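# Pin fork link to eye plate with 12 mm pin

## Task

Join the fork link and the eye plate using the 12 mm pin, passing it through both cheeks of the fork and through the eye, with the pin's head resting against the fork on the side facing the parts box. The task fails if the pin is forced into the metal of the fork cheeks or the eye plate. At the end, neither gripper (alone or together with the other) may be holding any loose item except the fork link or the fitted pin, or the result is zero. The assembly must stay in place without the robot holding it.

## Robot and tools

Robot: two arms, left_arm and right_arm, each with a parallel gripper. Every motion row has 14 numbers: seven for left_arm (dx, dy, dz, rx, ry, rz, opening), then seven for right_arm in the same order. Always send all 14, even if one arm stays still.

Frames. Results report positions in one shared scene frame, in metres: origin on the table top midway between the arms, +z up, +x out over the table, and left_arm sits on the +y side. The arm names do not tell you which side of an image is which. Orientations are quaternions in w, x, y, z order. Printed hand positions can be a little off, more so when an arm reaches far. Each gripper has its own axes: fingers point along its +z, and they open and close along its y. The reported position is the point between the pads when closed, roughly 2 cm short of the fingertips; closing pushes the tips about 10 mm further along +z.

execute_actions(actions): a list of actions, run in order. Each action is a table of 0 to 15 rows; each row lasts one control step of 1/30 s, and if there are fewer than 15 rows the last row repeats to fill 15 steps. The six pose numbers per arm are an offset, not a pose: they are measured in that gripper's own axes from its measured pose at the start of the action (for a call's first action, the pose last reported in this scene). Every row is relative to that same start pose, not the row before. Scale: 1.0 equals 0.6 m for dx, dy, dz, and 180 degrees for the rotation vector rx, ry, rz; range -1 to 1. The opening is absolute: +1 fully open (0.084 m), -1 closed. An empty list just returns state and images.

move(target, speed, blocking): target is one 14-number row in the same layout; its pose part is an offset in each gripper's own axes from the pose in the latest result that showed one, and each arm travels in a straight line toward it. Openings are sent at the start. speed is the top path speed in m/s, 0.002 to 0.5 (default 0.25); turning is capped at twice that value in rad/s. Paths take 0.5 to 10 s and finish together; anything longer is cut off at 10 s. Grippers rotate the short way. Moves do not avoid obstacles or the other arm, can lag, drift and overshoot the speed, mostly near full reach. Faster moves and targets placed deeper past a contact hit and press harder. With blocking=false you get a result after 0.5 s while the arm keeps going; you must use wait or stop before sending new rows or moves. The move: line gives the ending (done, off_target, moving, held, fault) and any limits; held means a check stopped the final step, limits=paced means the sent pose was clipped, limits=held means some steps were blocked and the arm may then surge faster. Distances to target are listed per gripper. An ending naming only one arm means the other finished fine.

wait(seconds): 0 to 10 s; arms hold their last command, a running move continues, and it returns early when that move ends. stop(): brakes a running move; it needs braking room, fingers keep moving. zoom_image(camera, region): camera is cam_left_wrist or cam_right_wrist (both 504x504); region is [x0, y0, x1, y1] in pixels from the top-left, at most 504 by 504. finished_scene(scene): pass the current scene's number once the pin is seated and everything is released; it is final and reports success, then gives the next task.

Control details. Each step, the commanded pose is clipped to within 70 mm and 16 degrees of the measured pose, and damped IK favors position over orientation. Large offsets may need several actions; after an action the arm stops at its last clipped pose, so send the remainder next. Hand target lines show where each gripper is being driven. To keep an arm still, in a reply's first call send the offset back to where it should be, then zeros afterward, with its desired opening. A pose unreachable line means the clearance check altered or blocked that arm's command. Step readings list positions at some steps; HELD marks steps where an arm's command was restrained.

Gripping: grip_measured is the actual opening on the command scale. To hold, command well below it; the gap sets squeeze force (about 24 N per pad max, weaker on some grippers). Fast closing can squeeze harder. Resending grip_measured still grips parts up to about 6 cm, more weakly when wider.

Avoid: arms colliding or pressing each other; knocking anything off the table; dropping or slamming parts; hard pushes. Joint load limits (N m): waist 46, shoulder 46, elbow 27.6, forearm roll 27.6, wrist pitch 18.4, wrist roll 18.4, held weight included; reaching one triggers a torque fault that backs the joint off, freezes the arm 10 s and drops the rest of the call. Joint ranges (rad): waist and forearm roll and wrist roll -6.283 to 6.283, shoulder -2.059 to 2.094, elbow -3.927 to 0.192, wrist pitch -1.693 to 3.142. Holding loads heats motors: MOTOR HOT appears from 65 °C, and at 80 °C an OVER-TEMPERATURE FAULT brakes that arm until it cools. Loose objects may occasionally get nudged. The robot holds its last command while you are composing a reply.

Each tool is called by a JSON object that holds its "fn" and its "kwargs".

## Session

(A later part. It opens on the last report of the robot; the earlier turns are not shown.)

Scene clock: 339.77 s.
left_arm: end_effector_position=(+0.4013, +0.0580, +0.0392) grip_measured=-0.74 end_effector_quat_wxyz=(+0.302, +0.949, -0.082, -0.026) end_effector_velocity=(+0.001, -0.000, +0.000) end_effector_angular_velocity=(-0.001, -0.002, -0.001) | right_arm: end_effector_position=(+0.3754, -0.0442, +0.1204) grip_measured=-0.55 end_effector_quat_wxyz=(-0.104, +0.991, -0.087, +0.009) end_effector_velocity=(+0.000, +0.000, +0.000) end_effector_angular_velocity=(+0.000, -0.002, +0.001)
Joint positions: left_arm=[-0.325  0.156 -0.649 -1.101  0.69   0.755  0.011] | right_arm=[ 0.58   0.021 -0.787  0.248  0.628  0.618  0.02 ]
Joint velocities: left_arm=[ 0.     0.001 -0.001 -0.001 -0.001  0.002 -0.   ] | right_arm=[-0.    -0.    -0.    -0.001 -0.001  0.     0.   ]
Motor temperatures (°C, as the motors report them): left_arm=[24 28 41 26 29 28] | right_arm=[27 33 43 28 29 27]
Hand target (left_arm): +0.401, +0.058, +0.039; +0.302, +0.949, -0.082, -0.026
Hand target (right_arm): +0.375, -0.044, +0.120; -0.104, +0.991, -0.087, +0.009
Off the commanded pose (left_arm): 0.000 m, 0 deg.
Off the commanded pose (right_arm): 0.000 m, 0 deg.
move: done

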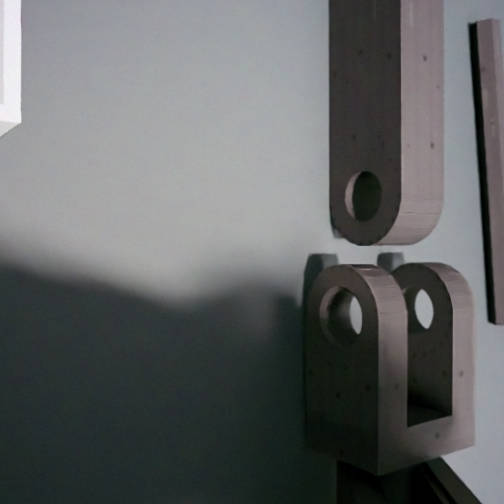

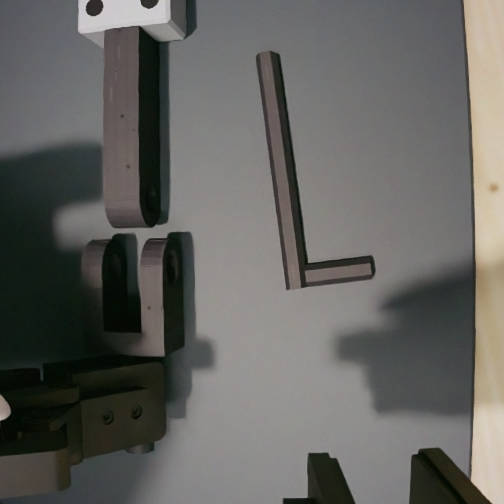

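{"fn": "move", "kwargs": {"target": [0.0475, -0.0018, 0.0022, 0, 0, 0, -1, 0, 0, 0, 0, 0, 0, -0.53], "speed": 0.03}}

{"fn": "zoom_image", "kwargs": {"camera": "cam_left_wrist", "region": [300, 230, 490, 420]}}

{"fn": "zoom_image", "kwargs": {"camera": "cam_right_wrist", "region": [70, 150, 200, 280]}}

Scene clock: 403.50 s.
left_arm: end_effector_position=(+0.4293, +0.0533, +0.0374) grip_measured=-0.74 end_effector_quat_wxyz=(+0.302, +0.949, -0.082, -0.026) end_effector_velocity=(-0.000, +0.000, -0.001) end_effector_angular_velocity=(+0.001, +0.001, -0.001) | right_arm: end_effector_position=(+0.3754, -0.0442, +0.1204) grip_measured=-0.55 end_effector_quat_wxyz=(-0.104, +0.991, -0.087, +0.009) end_effector_velocity=(+0.000, -0.000, +0.000) end_effector_angular_velocity=(-0.000, -0.001, -0.000)
Joint positions: left_arm=[-0.307  0.232 -0.747 -1.065  0.709  0.729  0.011] | right_arm=[ 0.58   0.021 -0.787  0.248  0.628  0.618  0.02 ]
Joint velocities: left_arm=[ 0.     0.002 -0.     0.002  0.001 -0.001  0.   ] | right_arm=[-0.    -0.     0.    -0.001 -0.001  0.    -0.   ]
Motor temperatures (°C, as the motors report them): left_arm=[24 29 40 26 29 28] | right_arm=[27 33 43 28 29 27]
Hand target (left_arm): +0.429, +0.053, +0.037; +0.302, +0.949, -0.082, -0.026
Hand target (right_arm): +0.375, -0.044, +0.120; -0.104, +0.991, -0.087, +0.009
Off the commanded pose (left_arm): 0.000 m, 0 deg.
Off the commanded pose (right_arm): 0.000 m, 0 deg.
move: done

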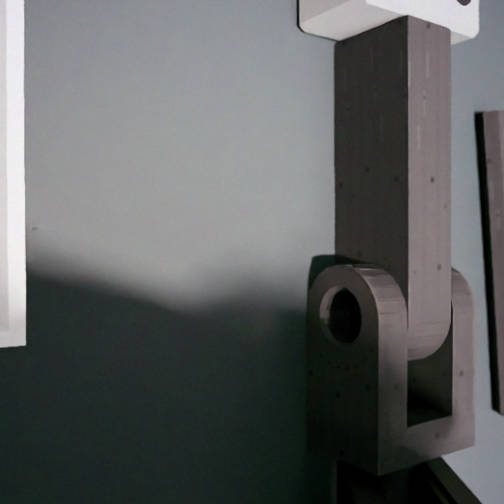

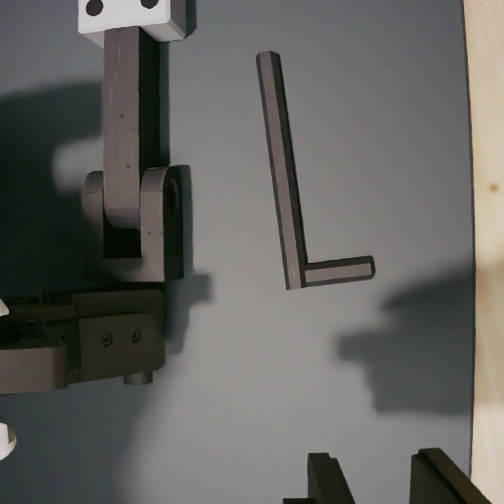

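Region (300, 230, 490, 420) of cam_left_wrist's 504x504 image, scaled by 2.653, with more detail than that image has.

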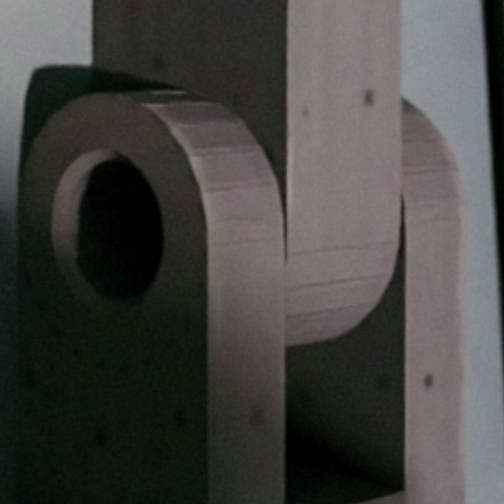

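Region (70, 150, 200, 280) of cam_right_wrist's 504x504 image, scaled by 3.877, with more detail than that image has.

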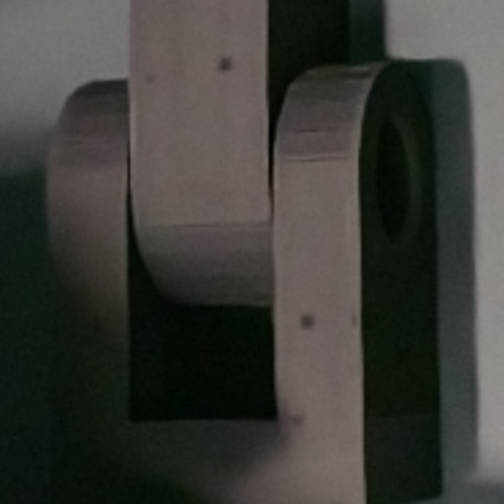

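{"fn": "zoom_image", "kwargs": {"camera": "cam_left_wrist", "region": [370, 260, 480, 370]}}

Region (370, 260, 480, 370) of cam_left_wrist's 504x504 image, scaled by 4.582, with more detail than that image has.

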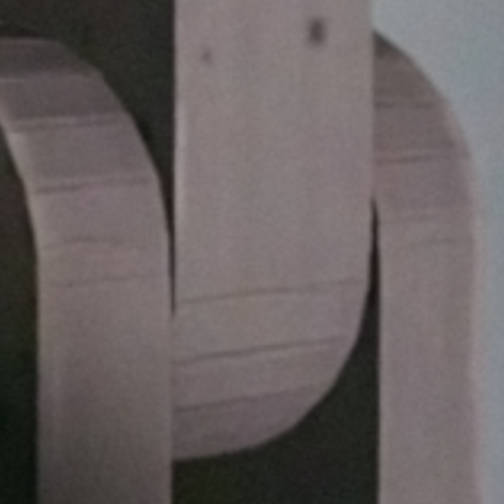

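{"fn": "execute_actions", "kwargs": {"actions": [[[0,0,0,0,0,0,-0.80,0,0,0,0,0,0,-0.53],[0,0,0,0,0,0,-0.74,0,0,0,0,0,0,-0.53],[0,0,0,0,0,0,-0.71,0,0,0,0,0,0,-0.53],[0,0,0,0,0,0,-0.68,0,0,0,0,0,0,-0.53],[0,0,0,0,0,0,-0.66,0,0,0,0,0,0,-0.53],[0,0,0,0,0,0,-0.64,0,0,0,0,0,0,-0.53],[0,0.0004,0,0,0,0,-0.62,0,0,0,0,0,0,-0.53],[0,0.0008,0,0,0,0,-0.60,0,0,0,0,0,0,-0.53],[0,0.0013,-0.0005,0,0,0,-0.60,0,0,0,0,0,0,-0.53],[0,0.0018,-0.001,0,0,0,-0.60,0,0,0,0,0,0,-0.53],[0,0.002,-0.0015,0,0,0,-0.60,0,0,0,0,0,0,-0.53]]]}}

{"fn": "move", "kwargs": {"target": [0, 0, -0.057, 0, 0, 0, -0.60, 0, 0, 0, 0, 0, 0, -0.53], "speed": 0.12}}

{"fn": "move", "kwargs": {"target": [-0.0347, -0.2352, -0.1729, 0.1760, 0.0453, -0.2364, -0.62, 0, 0, 0, 0, 0, 0, -0.53], "speed": 0.35}}

Scene clock: 470.93 s.
left_arm: end_effector_position=(+0.4294, +0.0528, +0.0390) grip_measured=-0.62 end_effector_quat_wxyz=(+0.302, +0.949, -0.082, -0.025) end_effector_velocity=(-0.001, +0.001, -0.000) end_effector_angular_velocity=(+0.002, +0.003, +0.000) | right_arm: end_effector_position=(+0.3754, -0.0442, +0.1204) grip_measured=-0.55 end_effector_quat_wxyz=(-0.104, +0.991, -0.087, +0.009) end_effector_velocity=(-0.000, -0.000, -0.000) end_effector_angular_velocity=(-0.001, +0.001, +0.001)
Joint positions: left_arm=[-0.308  0.228 -0.747 -1.062  0.71   0.725  0.017] | right_arm=[ 0.58   0.021 -0.787  0.248  0.628  0.618  0.02 ]
Joint velocities: left_arm=[ 0.001 -0.002  0.003  0.003  0.001 -0.004 -0.   ] | right_arm=[ 0.    -0.    -0.    -0.     0.002 -0.001 -0.   ]
Motor temperatures (°C, as the motors report them): left_arm=[24 29 41 26 29 28] | right_arm=[27 34 43 28 29 27]
Hand target (left_arm): +0.429, +0.053, +0.039; +0.302, +0.949, -0.082, -0.026
Hand target (right_arm): +0.375, -0.044, +0.120; -0.104, +0.991, -0.087, +0.009
Off the commanded pose (left_arm): 0.000 m, 0 deg.
Off the commanded pose (right_arm): 0.000 m, 0 deg.
Step readings (end_effector_position):
0: left_arm (+0.4294, +0.0533, +0.0375) | right_arm (+0.3754, -0.0442, +0.1204)
1: left_arm (+0.4294, +0.0533, +0.0375) | right_arm (+0.3754, -0.0442, +0.1204)
2: left_arm (+0.4293, +0.0533, +0.0375) | right_arm (+0.3754, -0.0442, +0.1204)
4: left_arm (+0.4293, +0.0533, +0.0375) | right_arm (+0.3754, -0.0442, +0.1204)
8: left_arm (+0.4297, +0.0531, +0.0380) | right_arm (+0.3754, -0.0442, +0.1204)
15: end_effector_position above

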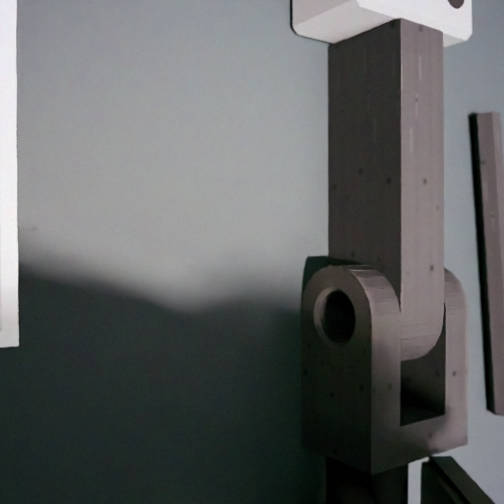

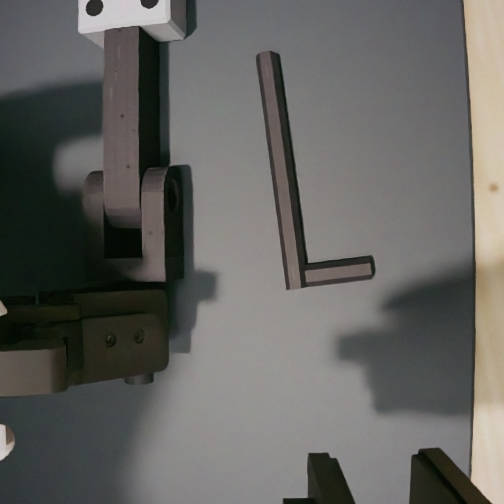

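Scene clock: 471.70 s.
left_arm: end_effector_position=(+0.4325, +0.0724, +0.0666) grip_measured=-0.62 end_effector_quat_wxyz=(+0.302, +0.949, -0.082, -0.026) end_effector_velocity=(-0.000, +0.000, +0.000) end_effector_angular_velocity=(+0.000, +0.002, -0.001) | right_arm: end_effector_position=(+0.3754, -0.0442, +0.1204) grip_measured=-0.55 end_effector_quat_wxyz=(-0.104, +0.991, -0.087, +0.009) end_effector_velocity=(+0.000, +0.000, +0.000) end_effector_angular_velocity=(+0.002, -0.000, -0.002)
Joint positions: left_arm=[-0.245  0.142 -0.729 -0.964  0.774  0.664  0.017] | right_arm=[ 0.58   0.021 -0.787  0.248  0.628  0.618  0.02 ]
Joint velocities: left_arm=[ 0.001 -0.    -0.     0.002  0.002 -0.002 -0.   ] | right_arm=[ 0.     0.     0.     0.002 -0.002  0.001 -0.   ]
Motor temperatures (°C, as the motors report them): left_arm=[24 29 41 26 29 28] | right_arm=[27 34 43 28 29 27]
Hand target (left_arm): +0.433, +0.072, +0.067; +0.302, +0.949, -0.082, -0.025
Hand target (right_arm): +0.375, -0.044, +0.120; -0.104, +0.991, -0.087, +0.009
Off the commanded pose (left_arm): 0.000 m, 0 deg.
Off the commanded pose (right_arm): 0.000 m, 0 deg.
move: done

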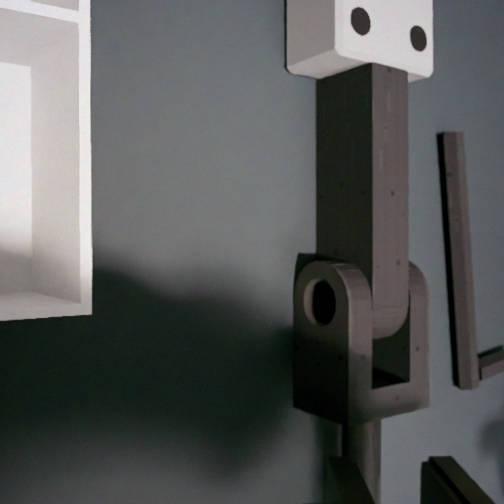

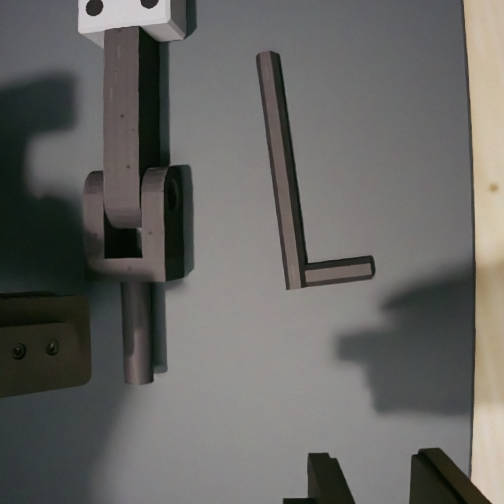

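Scene clock: 473.50 s.
left_arm: end_effector_position=(+0.4422, +0.2485, +0.0696) grip_measured=-0.64 end_effector_quat_wxyz=(+0.013, +0.959, +0.280, -0.044) end_effector_velocity=(+0.001, +0.000, +0.000) end_effector_angular_velocity=(+0.002, -0.000, +0.003) | right_arm: end_effector_position=(+0.3754, -0.0442, +0.1204) grip_measured=-0.55 end_effector_quat_wxyz=(-0.104, +0.991, -0.087, +0.009) end_effector_velocity=(+0.000, -0.000, +0.000) end_effector_angular_velocity=(-0.000, -0.000, +0.000)
Joint positions: left_arm=[-0.033  0.017 -0.671 -0.083  0.728 -0.576  0.016] | right_arm=[ 0.58   0.021 -0.787  0.248  0.628  0.618  0.02 ]
Joint velocities: left_arm=[ 0.001  0.    -0.002  0.003  0.001 -0.005  0.   ] | right_arm=[-0.    -0.    -0.    -0.001 -0.     0.     0.   ]
Motor temperatures (°C, as the motors report them): left_arm=[24 29 41 26 29 28] | right_arm=[27 34 43 28 29 27]
Hand target (left_arm): +0.442, +0.249, +0.070; +0.013, +0.959, +0.280, -0.044
Hand target (right_arm): +0.375, -0.044, +0.120; -0.104, +0.991, -0.087, +0.009
Off the commanded pose (left_arm): 0.000 m, 0 deg.
Off the commanded pose (right_arm): 0.000 m, 0 deg.
move: done

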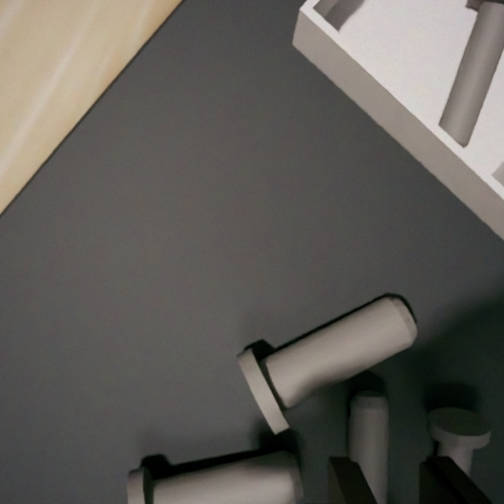

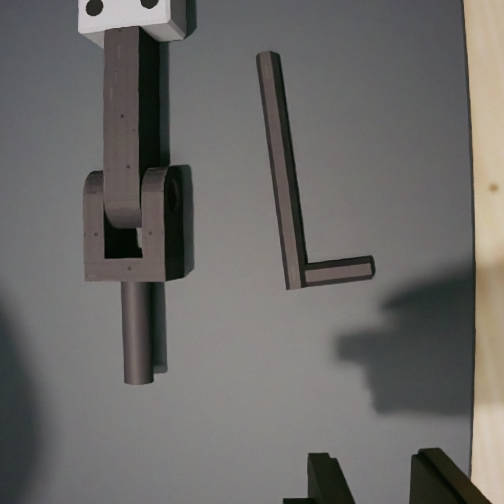

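{"fn": "zoom_image", "kwargs": {"camera": "cam_left_wrist", "region": [264, 264, 504, 504]}}

Region (264, 264, 504, 504) of cam_left_wrist's 504x504 image, scaled by 2.100, with more detail than that image has.

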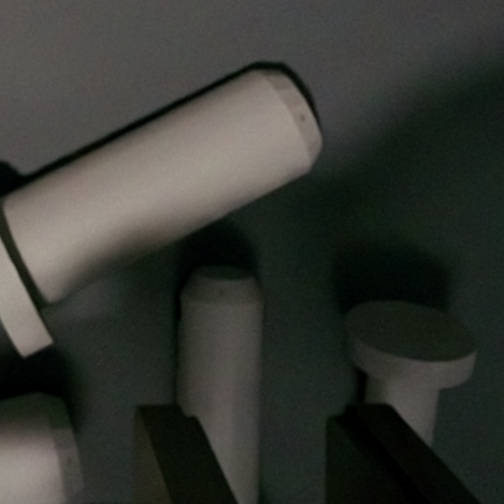

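{"fn": "zoom_image", "kwargs": {"camera": "cam_left_wrist", "region": [320, 370, 440, 490]}}

Region (320, 370, 440, 490) of cam_left_wrist's 504x504 image, scaled by 4.200, with more detail than that image has.

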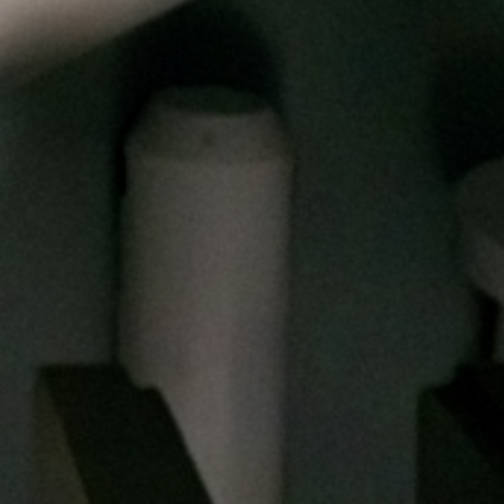

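{"fn": "move", "kwargs": {"target": [-0.0048, 0.0011, 0.0577, 0, 0, 0.0083, -0.62, 0, 0, 0, 0, 0, 0, -0.53], "speed": 0.06}}

{"fn": "zoom_image", "kwargs": {"camera": "cam_left_wrist", "region": [304, 344, 504, 504]}}

Scene clock: 498.90 s.
left_arm: end_effector_position=(+0.4369, +0.2446, +0.0350) grip_measured=-0.64 end_effector_quat_wxyz=(+0.014, +0.962, +0.268, -0.044) end_effector_velocity=(+0.004, -0.000, +0.003) end_effector_angular_velocity=(-0.001, -0.009, -0.001) | right_arm: end_effector_position=(+0.3754, -0.0442, +0.1204) grip_measured=-0.55 end_effector_quat_wxyz=(-0.104, +0.991, -0.087, +0.009) end_effector_velocity=(-0.000, -0.000, -0.000) end_effector_angular_velocity=(-0.001, +0.000, +0.001)
Joint positions: left_arm=[-0.047  0.097 -0.638 -0.098  0.617 -0.546  0.016] | right_arm=[ 0.58   0.021 -0.787  0.248  0.628  0.618  0.02 ]
Joint velocities: left_arm=[-0.    -0.002 -0.006  0.    -0.001  0.     0.   ] | right_arm=[ 0.     0.     0.    -0.001  0.001 -0.     0.   ]
Motor temperatures (°C, as the motors report them): left_arm=[24 29 41 26 29 28] | right_arm=[27 34 43 28 29 27]
Hand target (left_arm): +0.437, +0.245, +0.035; +0.014, +0.962, +0.268, -0.044
Hand target (right_arm): +0.375, -0.044, +0.120; -0.104, +0.991, -0.087, +0.009
Off the commanded pose (left_arm): 0.001 m, 0 deg.
Off the commanded pose (right_arm): 0.000 m, 0 deg.
move: done

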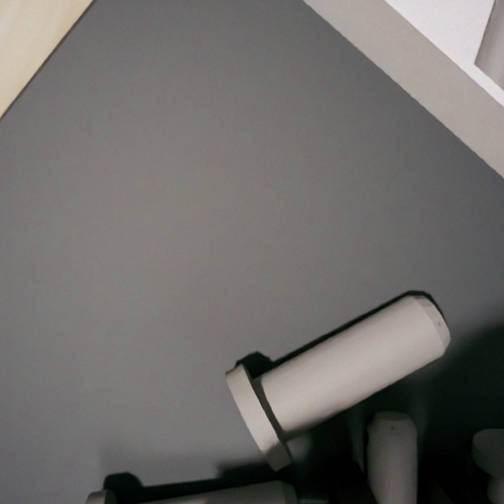

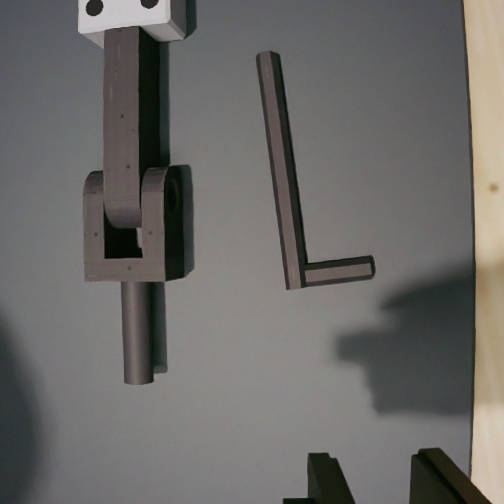

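Region (304, 344, 504, 504) of cam_left_wrist's 504x504 image, scaled by 2.520, with more detail than that image has; it fills the top 403 rows of this view, and the rest is white.

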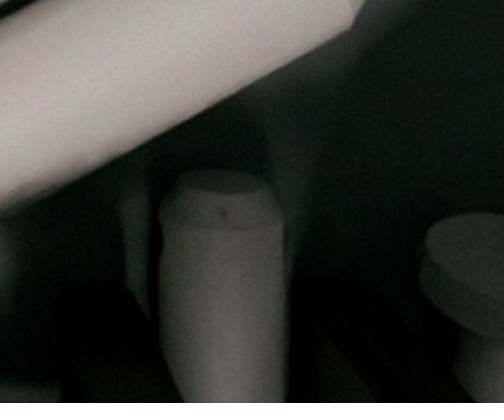

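{"fn": "execute_actions", "kwargs": {"actions": []}}

{"fn": "execute_actions", "kwargs": {"actions": [[[0,0,0,0,0,0,-0.66,0,0,0,0,0,0,-0.6],[0,0,0,0,0,0,-0.69,0,0,0,0,0,0,-0.65],[0,0,0,0,0,0,-0.71,0,0,0,0,0,0,-0.7],[0,0,0,0,0,0,-0.73,0,0,0,0,0,0,-0.75],[0,0,0,0,0,0,-0.75,0,0,0,0,0,0,-0.8],[0,0,0,0,0,0,-0.77,0,0,0,0,0,0,-0.85],[0,0,0,0,0,0,-0.80,0,0,0,0,0,0,-0.9],[0,0,0,0,0,0,-0.84,0,0,0,0,0,0,-0.9],[0,0,0,0,0,0,-0.88,0,0,0,0,0,0,-0.9],[0,0,0,0,0,0,-0.92,0,0,0,0,0,0,-0.9]]]}}

Scene clock: 505.10 s.
left_arm: end_effector_position=(+0.4374, +0.2445, +0.0353) grip_measured=-0.64 end_effector_quat_wxyz=(+0.014, +0.962, +0.268, -0.044) end_effector_velocity=(+0.000, -0.000, -0.000) end_effector_angular_velocity=(-0.000, -0.000, +0.000) | right_arm: end_effector_position=(+0.3754, -0.0442, +0.1204) grip_measured=-0.55 end_effector_quat_wxyz=(-0.104, +0.991, -0.087, +0.009) end_effector_velocity=(-0.000, -0.000, -0.000) end_effector_angular_velocity=(-0.001, +0.001, +0.001)
Joint positions: left_arm=[-0.047  0.097 -0.639 -0.098  0.616 -0.546  0.016] | right_arm=[ 0.58   0.021 -0.787  0.248  0.628  0.618  0.02 ]
Joint velocities: left_arm=[-0.  0.  0. -0. -0. -0.  0.] | right_arm=[ 0.     0.    -0.    -0.001  0.001  0.    -0.   ]
Motor temperatures (°C, as the motors report them): left_arm=[24 29 41 26 29 28] | right_arm=[27 34 43 28 29 27]
Hand target (left_arm): +0.437, +0.245, +0.035; +0.014, +0.962, +0.268, -0.044
Hand target (right_arm): +0.375, -0.044, +0.120; -0.104, +0.991, -0.087, +0.009
Off the commanded pose (left_arm): 0.000 m, 0 deg.
Off the commanded pose (right_arm): 0.000 m, 0 deg.

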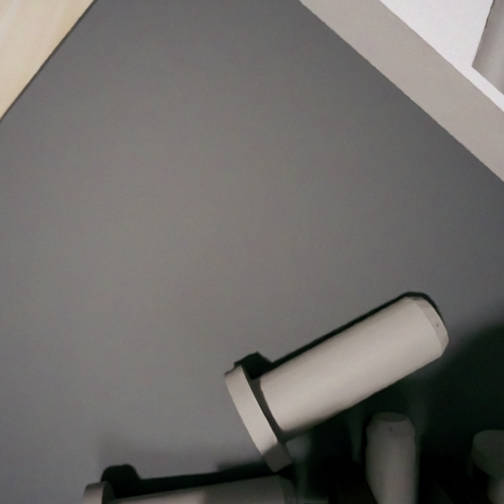

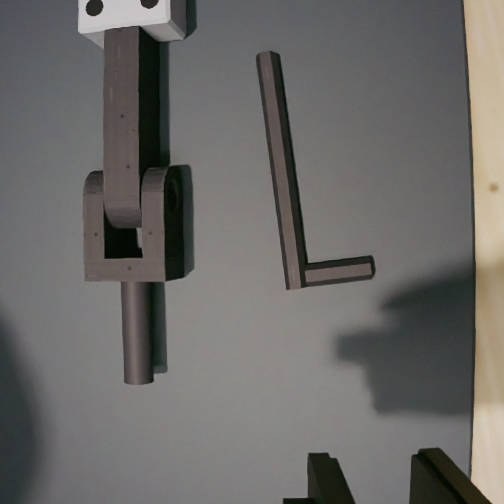

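Scene clock: 505.60 s.
left_arm: end_effector_position=(+0.4374, +0.2445, +0.0353) grip_measured=-0.74 end_effector_quat_wxyz=(+0.014, +0.962, +0.268, -0.044) end_effector_velocity=(+0.000, +0.000, +0.000) end_effector_angular_velocity=(+0.000, -0.000, -0.001) | right_arm: end_effector_position=(+0.3754, -0.0442, +0.1204) grip_measured=-0.92 end_effector_quat_wxyz=(-0.104, +0.991, -0.087, +0.009) end_effector_velocity=(+0.000, +0.000, +0.000) end_effector_angular_velocity=(-0.000, -0.002, +0.001)
Joint positions: left_arm=[-0.047  0.097 -0.639 -0.098  0.616 -0.546  0.011] | right_arm=[ 0.58   0.021 -0.787  0.248  0.628  0.618  0.003]
Joint velocities: left_arm=[ 0.    -0.     0.     0.001 -0.     0.    -0.   ] | right_arm=[ 0.     0.    -0.    -0.001 -0.001 -0.    -0.   ]
Motor temperatures (°C, as the motors report them): left_arm=[24 29 41 26 29 28] | right_arm=[27 34 43 28 29 27]
Hand target (left_arm): +0.437, +0.245, +0.035; +0.014, +0.962, +0.268, -0.044
Hand target (right_arm): +0.375, -0.044, +0.120; -0.104, +0.991, -0.087, +0.009
Off the commanded pose (left_arm): 0.000 m, 0 deg.
Off the commanded pose (right_arm): 0.000 m, 0 deg.
Step readings (end_effector_position):
0: left_arm (+0.4374, +0.2445, +0.0353) | right_arm (+0.3754, -0.0442, +0.1204)
1: left_arm (+0.4374, +0.2445, +0.0353) | right_arm (+0.3754, -0.0442, +0.1204)
2: left_arm (+0.4374, +0.2445, +0.0353) | right_arm (+0.3754, -0.0442, +0.1204)
4: left_arm (+0.4374, +0.2445, +0.0353) | right_arm (+0.3754, -0.0442, +0.1204)
8: left_arm (+0.4374, +0.2445, +0.0353) | right_arm (+0.3754, -0.0442, +0.1204)
15: end_effector_position above

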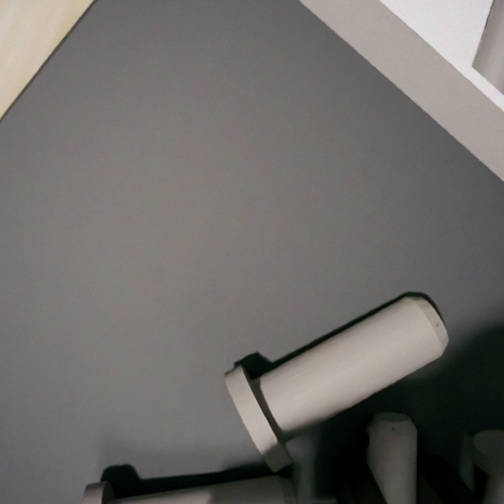

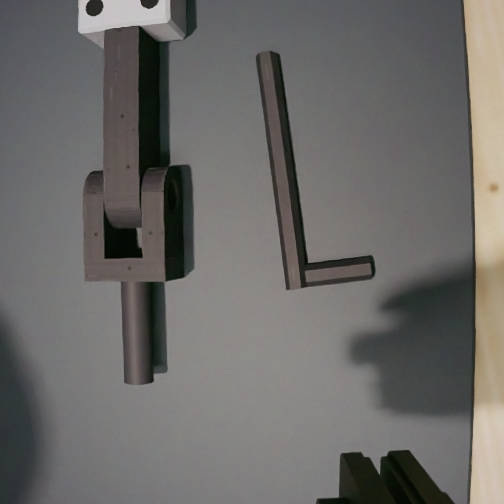

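{"fn": "move", "kwargs": {"target": [-0.0049, 0, -0.0531, 0, 0, 0, -0.92, 0, 0, 0, 0, 0, 0, -0.9], "speed": 0.1}}

{"fn": "move", "kwargs": {"target": [-0.0659, 0.2692, -0.0018, 0.0716, 0.0971, 0.7239, -0.92, -0.0525, -0.1104, 0.1315, -0.3103, 0.2147, -0.4822, -0.9], "speed": 0.45}}

Scene clock: 533.23 s.
left_arm: end_effector_position=(+0.4371, +0.2448, +0.0671) grip_measured=-0.74 end_effector_quat_wxyz=(+0.014, +0.962, +0.268, -0.044) end_effector_velocity=(+0.000, +0.000, +0.001) end_effector_angular_velocity=(+0.001, -0.000, -0.001) | right_arm: end_effector_position=(+0.3754, -0.0442, +0.1204) grip_measured=-0.92 end_effector_quat_wxyz=(-0.104, +0.991, -0.087, +0.009) end_effector_velocity=(-0.000, -0.000, -0.000) end_effector_angular_velocity=(-0.001, +0.001, +0.001)
Joint positions: left_arm=[-0.044  0.01  -0.653 -0.085  0.718 -0.558  0.011] | right_arm=[ 0.58   0.021 -0.787  0.248  0.628  0.618  0.003]
Joint velocities: left_arm=[-0.    -0.001 -0.001  0.001  0.002 -0.001 -0.   ] | right_arm=[ 0.     0.     0.    -0.001  0.001 -0.    -0.   ]
Motor temperatures (°C, as the motors report them): left_arm=[24 29 41 26 29 28] | right_arm=[27 34 43 28 29 27]
Hand target (left_arm): +0.437, +0.245, +0.067; +0.014, +0.962, +0.268, -0.044
Hand target (right_arm): +0.375, -0.044, +0.120; -0.104, +0.991, -0.087, +0.009
Off the commanded pose (left_arm): 0.000 m, 0 deg.
Off the commanded pose (right_arm): 0.000 m, 0 deg.
move: done

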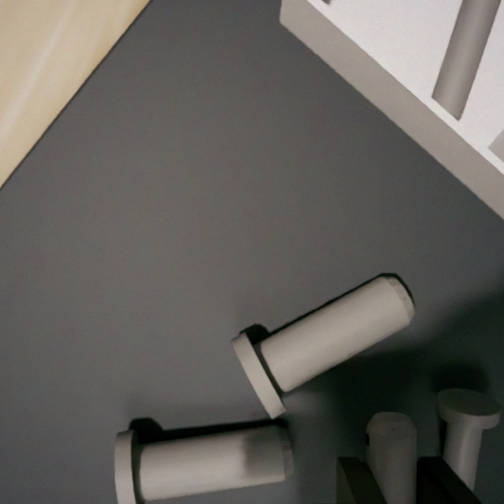

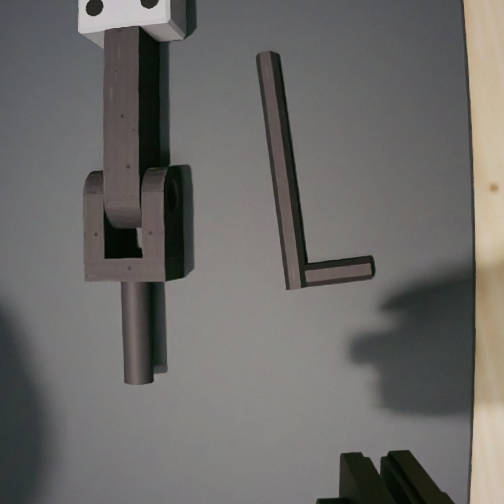

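Scene clock: 536.30 s.
left_arm: end_effector_position=(+0.4867, +0.0852, +0.0726) grip_measured=-0.74 end_effector_quat_wxyz=(+0.072, -0.639, +0.761, -0.088) end_effector_velocity=(+0.000, -0.001, +0.000) end_effector_angular_velocity=(-0.001, +0.000, -0.005) | right_arm: end_effector_position=(+0.3574, +0.0415, +0.0565) grip_measured=-0.92 end_effector_quat_wxyz=(+0.381, +0.665, +0.557, +0.320) end_effector_velocity=(-0.001, -0.001, -0.002) end_effector_angular_velocity=(-0.006, +0.001, +0.002)
Joint positions: left_arm=[-0.406  0.126 -0.718  0.157  0.376  1.162  0.011] | right_arm=[ 1.121  0.436 -0.933 -1.482  1.008  0.988  0.003]
Joint velocities: left_arm=[-0.001 -0.    -0.001 -0.006  0.     0.01  -0.   ] | right_arm=[ 0.001  0.003  0.003 -0.001  0.001 -0.     0.   ]
Motor temperatures (°C, as the motors report them): left_arm=[24 29 41 26 29 28] | right_arm=[27 34 43 28 29 27]
Hand target (left_arm): +0.487, +0.085, +0.073; +0.072, -0.638, +0.761, -0.088
Hand target (right_arm): +0.357, +0.041, +0.056; +0.382, +0.664, +0.558, +0.320
Off the commanded pose (left_arm): 0.001 m, 0 deg.
Off the commanded pose (right_arm): 0.001 m, 0 deg.
move: done

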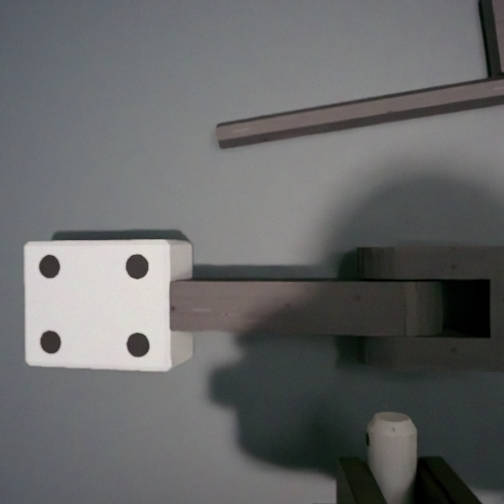

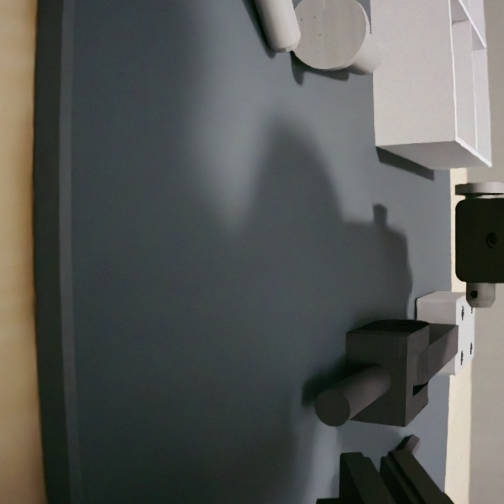

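{"fn": "execute_actions", "kwargs": {"actions": []}}

{"fn": "zoom_image", "kwargs": {"camera": "cam_left_wrist", "region": [304, 230, 504, 470]}}

Scene clock: 538.17 s.
left_arm: end_effector_position=(+0.4867, +0.0852, +0.0726) grip_measured=-0.74 end_effector_quat_wxyz=(+0.072, -0.638, +0.761, -0.088) end_effector_velocity=(-0.000, +0.000, -0.000) end_effector_angular_velocity=(+0.001, +0.000, -0.000) | right_arm: end_effector_position=(+0.3572, +0.0414, +0.0562) grip_measured=-0.92 end_effector_quat_wxyz=(+0.382, +0.664, +0.558, +0.320) end_effector_velocity=(+0.000, -0.000, -0.000) end_effector_angular_velocity=(-0.000, -0.000, -0.002)
Joint positions: left_arm=[-0.406  0.126 -0.719  0.156  0.376  1.162  0.011] | right_arm=[ 1.121  0.437 -0.933 -1.483  1.008  0.988  0.003]
Joint velocities: left_arm=[ 0.     0.001  0.     0.001 -0.    -0.    -0.   ] | right_arm=[-0.    -0.     0.     0.001  0.001 -0.    -0.   ]
Motor temperatures (°C, as the motors report them): left_arm=[24 29 41 26 29 28] | right_arm=[27 34 43 28 29 27]
Hand target (left_arm): +0.487, +0.085, +0.073; +0.072, -0.638, +0.761, -0.088
Hand target (right_arm): +0.357, +0.041, +0.056; +0.382, +0.664, +0.558, +0.320
Off the commanded pose (left_arm): 0.001 m, 0 deg.
Off the commanded pose (right_arm): 0.001 m, 0 deg.

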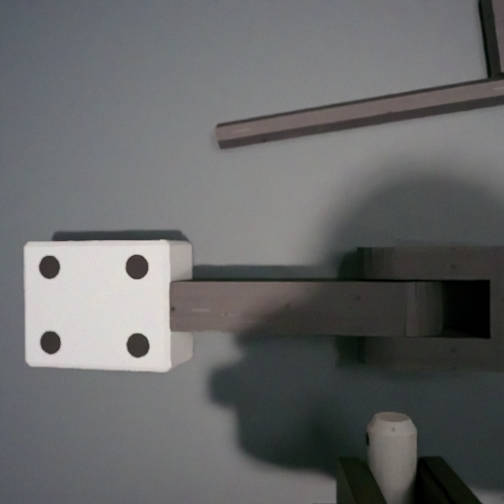

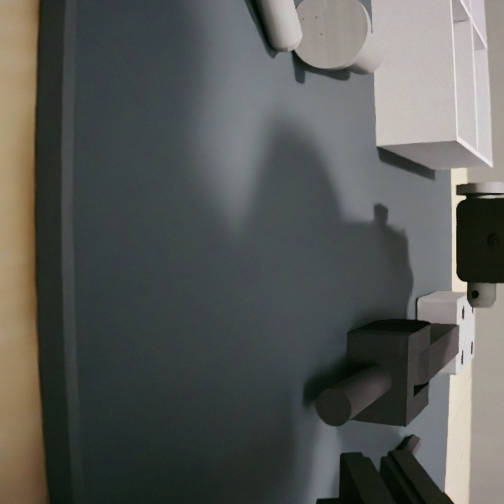

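Region (304, 230, 504, 470) of cam_left_wrist's 504x504 image, scaled by 2.100, with more detail than that image has.

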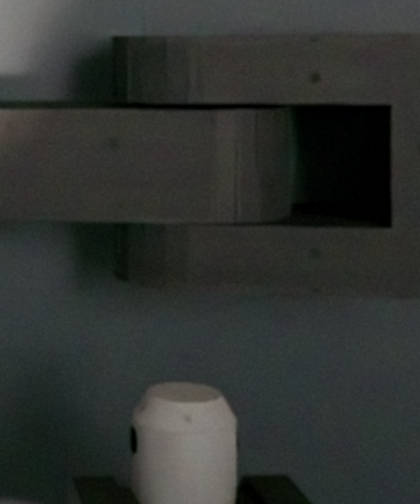

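{"fn": "move", "kwargs": {"target": [0.0058, 0.0165, 0.0528, 0, 0, 0, -0.92, 0, 0, 0, 0, 0, 0, -0.9], "speed": 0.07}}

{"fn": "execute_actions", "kwargs": {"actions": []}}

Scene clock: 547.20 s.
left_arm: end_effector_position=(+0.4838, +0.0818, +0.0399) grip_measured=-0.74 end_effector_quat_wxyz=(+0.072, -0.638, +0.761, -0.089) end_effector_velocity=(+0.001, -0.000, +0.001) end_effector_angular_velocity=(-0.002, -0.004, +0.000) | right_arm: end_effector_position=(+0.3572, +0.0414, +0.0562) grip_measured=-0.92 end_effector_quat_wxyz=(+0.382, +0.664, +0.558, +0.320) end_effector_velocity=(-0.000, +0.000, -0.001) end_effector_angular_velocity=(-0.000, +0.002, +0.003)
Joint positions: left_arm=[-0.406  0.214 -0.709  0.207  0.279  1.108  0.011] | right_arm=[ 1.121  0.437 -0.933 -1.483  1.008  0.988  0.003]
Joint velocities: left_arm=[ 0.    -0.    -0.001  0.003 -0.003 -0.003  0.   ] | right_arm=[ 0.     0.     0.    -0.001 -0.002 -0.001 -0.   ]
Motor temperatures (°C, as the motors report them): left_arm=[24 29 41 26 29 28] | right_arm=[27 34 42 28 29 27]
Hand target (left_arm): +0.483, +0.082, +0.039; +0.072, -0.638, +0.761, -0.088
Hand target (right_arm): +0.357, +0.041, +0.056; +0.382, +0.664, +0.558, +0.320
Off the commanded pose (left_arm): 0.000 m, 0 deg.
Off the commanded pose (right_arm): 0.000 m, 0 deg.
move: done

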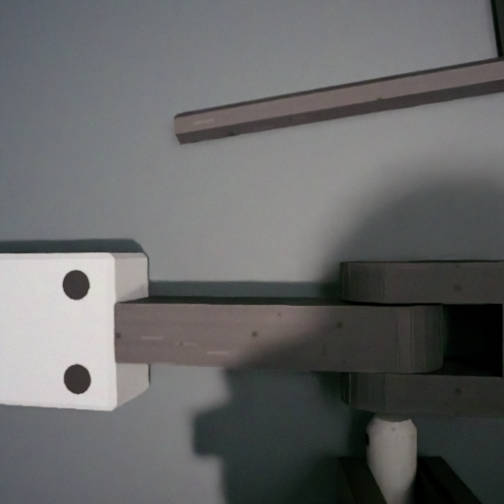

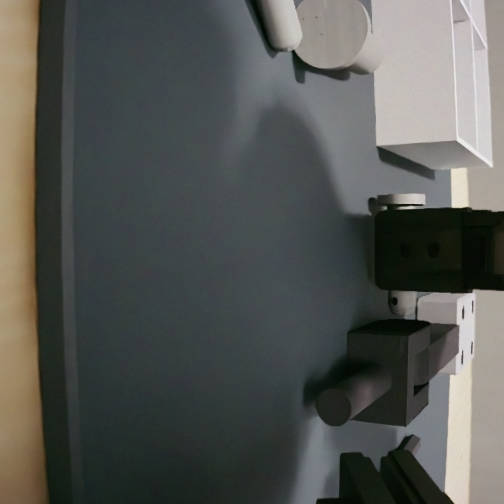

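Scene clock: 547.20 s.
left_arm: end_effector_position=(+0.4838, +0.0818, +0.0399) grip_measured=-0.74 end_effector_quat_wxyz=(+0.072, -0.638, +0.761, -0.089) end_effector_velocity=(+0.001, -0.000, +0.001) end_effector_angular_velocity=(-0.002, -0.004, +0.000) | right_arm: end_effector_position=(+0.3572, +0.0414, +0.0562) grip_measured=-0.92 end_effector_quat_wxyz=(+0.382, +0.664, +0.558, +0.320) end_effector_velocity=(-0.000, +0.000, -0.001) end_effector_angular_velocity=(-0.000, +0.002, +0.003)
Joint positions: left_arm=[-0.406  0.214 -0.709  0.207  0.279  1.108  0.011] | right_arm=[ 1.121  0.437 -0.933 -1.483  1.008  0.988  0.003]
Joint velocities: left_arm=[ 0.    -0.    -0.001  0.003 -0.003 -0.003  0.   ] | right_arm=[ 0.     0.     0.    -0.001 -0.002 -0.001 -0.   ]
Motor temperatures (°C, as the motors report them): left_arm=[24 29 41 26 29 28] | right_arm=[27 34 42 28 29 27]
Hand target (left_arm): +0.483, +0.082, +0.039; +0.072, -0.638, +0.761, -0.088
Hand target (right_arm): +0.357, +0.041, +0.056; +0.382, +0.664, +0.558, +0.320
Off the commanded pose (left_arm): 0.000 m, 0 deg.
Off the commanded pose (right_arm): 0.000 m, 0 deg.

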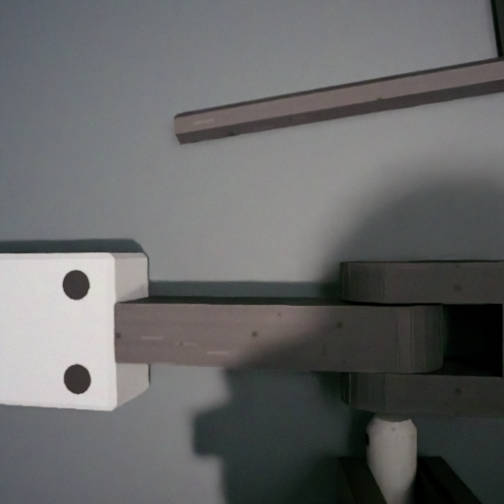

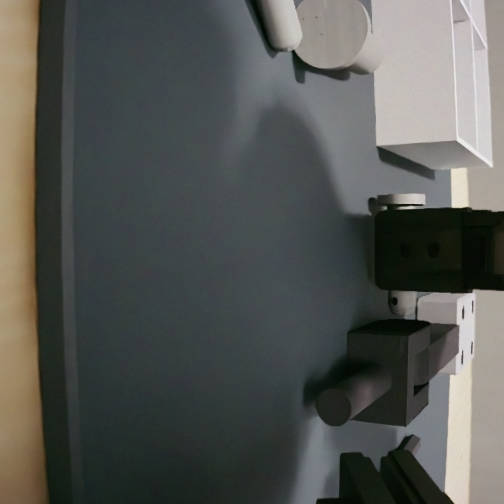

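The arm has had time to settle, so I'm taking a fresh reading and close-up views.

{"fn": "execute_actions", "kwargs": {"actions": []}}

{"fn": "zoom_image", "kwargs": {"camera": "cam_left_wrist", "region": [325, 250, 465, 390]}}

{"fn": "zoom_image", "kwargs": {"camera": "cam_left_wrist", "region": [325, 350, 465, 490]}}

{"fn": "zoom_image", "kwargs": {"camera": "cam_right_wrist", "region": [340, 180, 500, 340]}}

Scene clock: 552.20 s.
left_arm: end_effector_position=(+0.4835, +0.0820, +0.0395) grip_measured=-0.74 end_effector_quat_wxyz=(+0.072, -0.638, +0.761, -0.088) end_effector_velocity=(+0.000, -0.000, +0.000) end_effector_angular_velocity=(-0.001, -0.001, +0.000) | right_arm: end_effector_position=(+0.3572, +0.0414, +0.0562) grip_measured=-0.92 end_effector_quat_wxyz=(+0.382, +0.664, +0.558, +0.320) end_effector_velocity=(+0.000, -0.000, +0.000) end_effector_angular_velocity=(-0.001, -0.001, +0.000)
Joint positions: left_arm=[-0.406  0.214 -0.709  0.207  0.279  1.108  0.011] | right_arm=[ 1.121  0.437 -0.933 -1.483  1.008  0.988  0.003]
Joint velocities: left_arm=[ 0.     0.    -0.    -0.001 -0.001  0.    -0.   ] | right_arm=[ 0.     0.     0.    -0.001  0.001  0.     0.   ]
Motor temperatures (°C, as the motors report them): left_arm=[24 29 41 26 29 28] | right_arm=[27 34 42 28 29 27]
Hand target (left_arm): +0.483, +0.082, +0.039; +0.072, -0.638, +0.761, -0.088
Hand target (right_arm): +0.357, +0.041, +0.056; +0.382, +0.664, +0.558, +0.320
Off the commanded pose (left_arm): 0.000 m, 0 deg.
Off the commanded pose (right_arm): 0.000 m, 0 deg.

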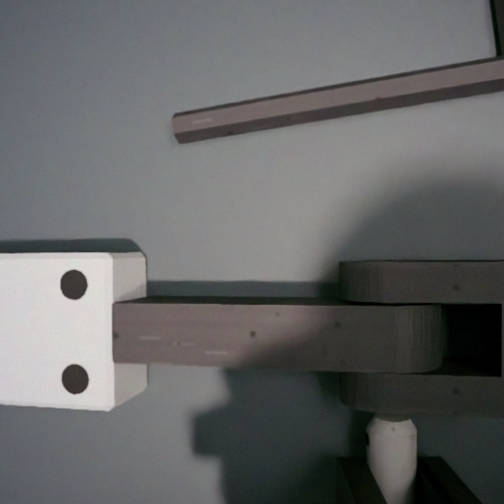

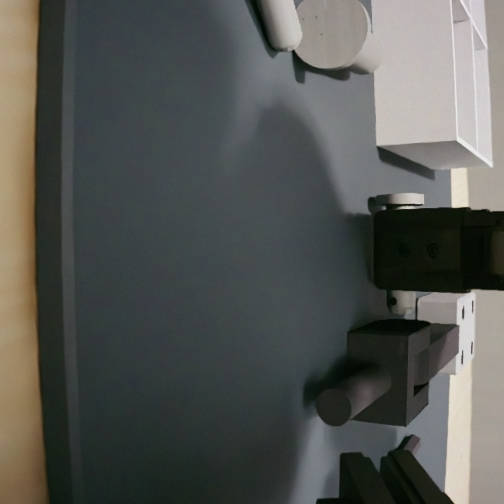

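Region (325, 250, 465, 390) of cam_left_wrist's 504x504 image, scaled by 3.600, with more detail than that image has.

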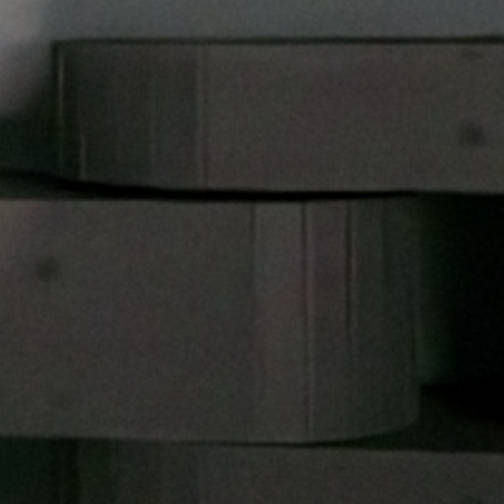

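Region (325, 350, 465, 490) of cam_left_wrist's 504x504 image, scaled by 3.600, with more detail than that image has.

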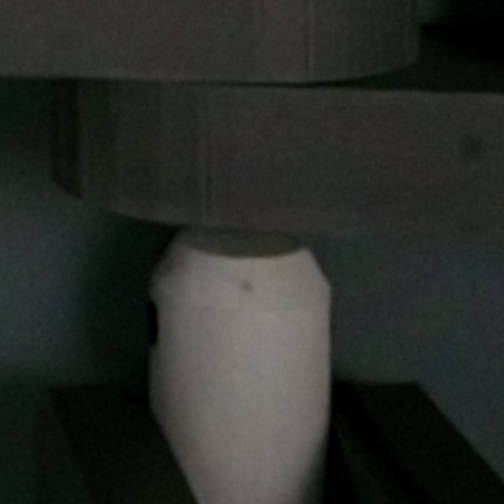

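Region (340, 180, 500, 340) of cam_right_wrist's 504x504 image, scaled by 3.150, with more detail than that image has.

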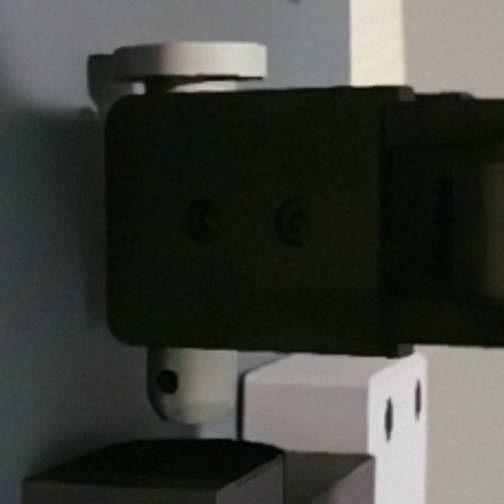

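{"fn": "zoom_image", "kwargs": {"camera": "cam_left_wrist", "region": [110, 270, 230, 390]}}

{"fn": "zoom_image", "kwargs": {"camera": "cam_right_wrist", "region": [365, 270, 445, 350]}}

{"fn": "zoom_image", "kwargs": {"camera": "cam_right_wrist", "region": [365, 170, 445, 250]}}

Region (110, 270, 230, 390) of cam_left_wrist's 504x504 image, scaled by 4.200, with more detail than that image has.

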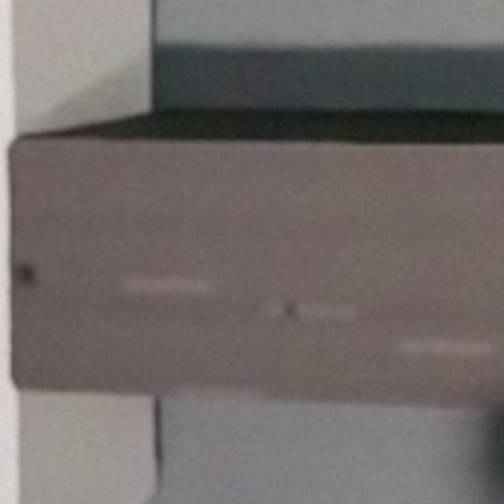

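Region (365, 270, 445, 350) of cam_right_wrist's 504x504 image, scaled by 6.300, with more detail than that image has.

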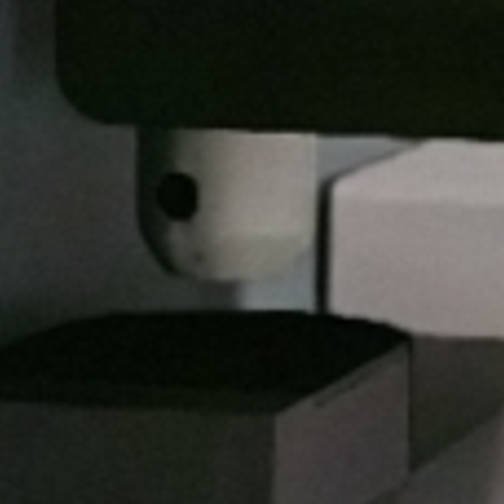

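Region (365, 170, 445, 250) of cam_right_wrist's 504x504 image, scaled by 6.300, with more detail than that image has.

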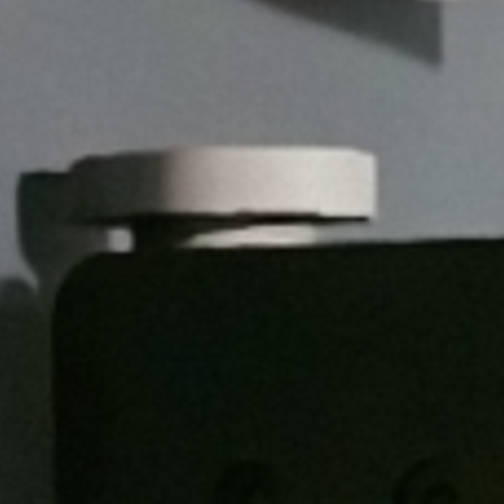

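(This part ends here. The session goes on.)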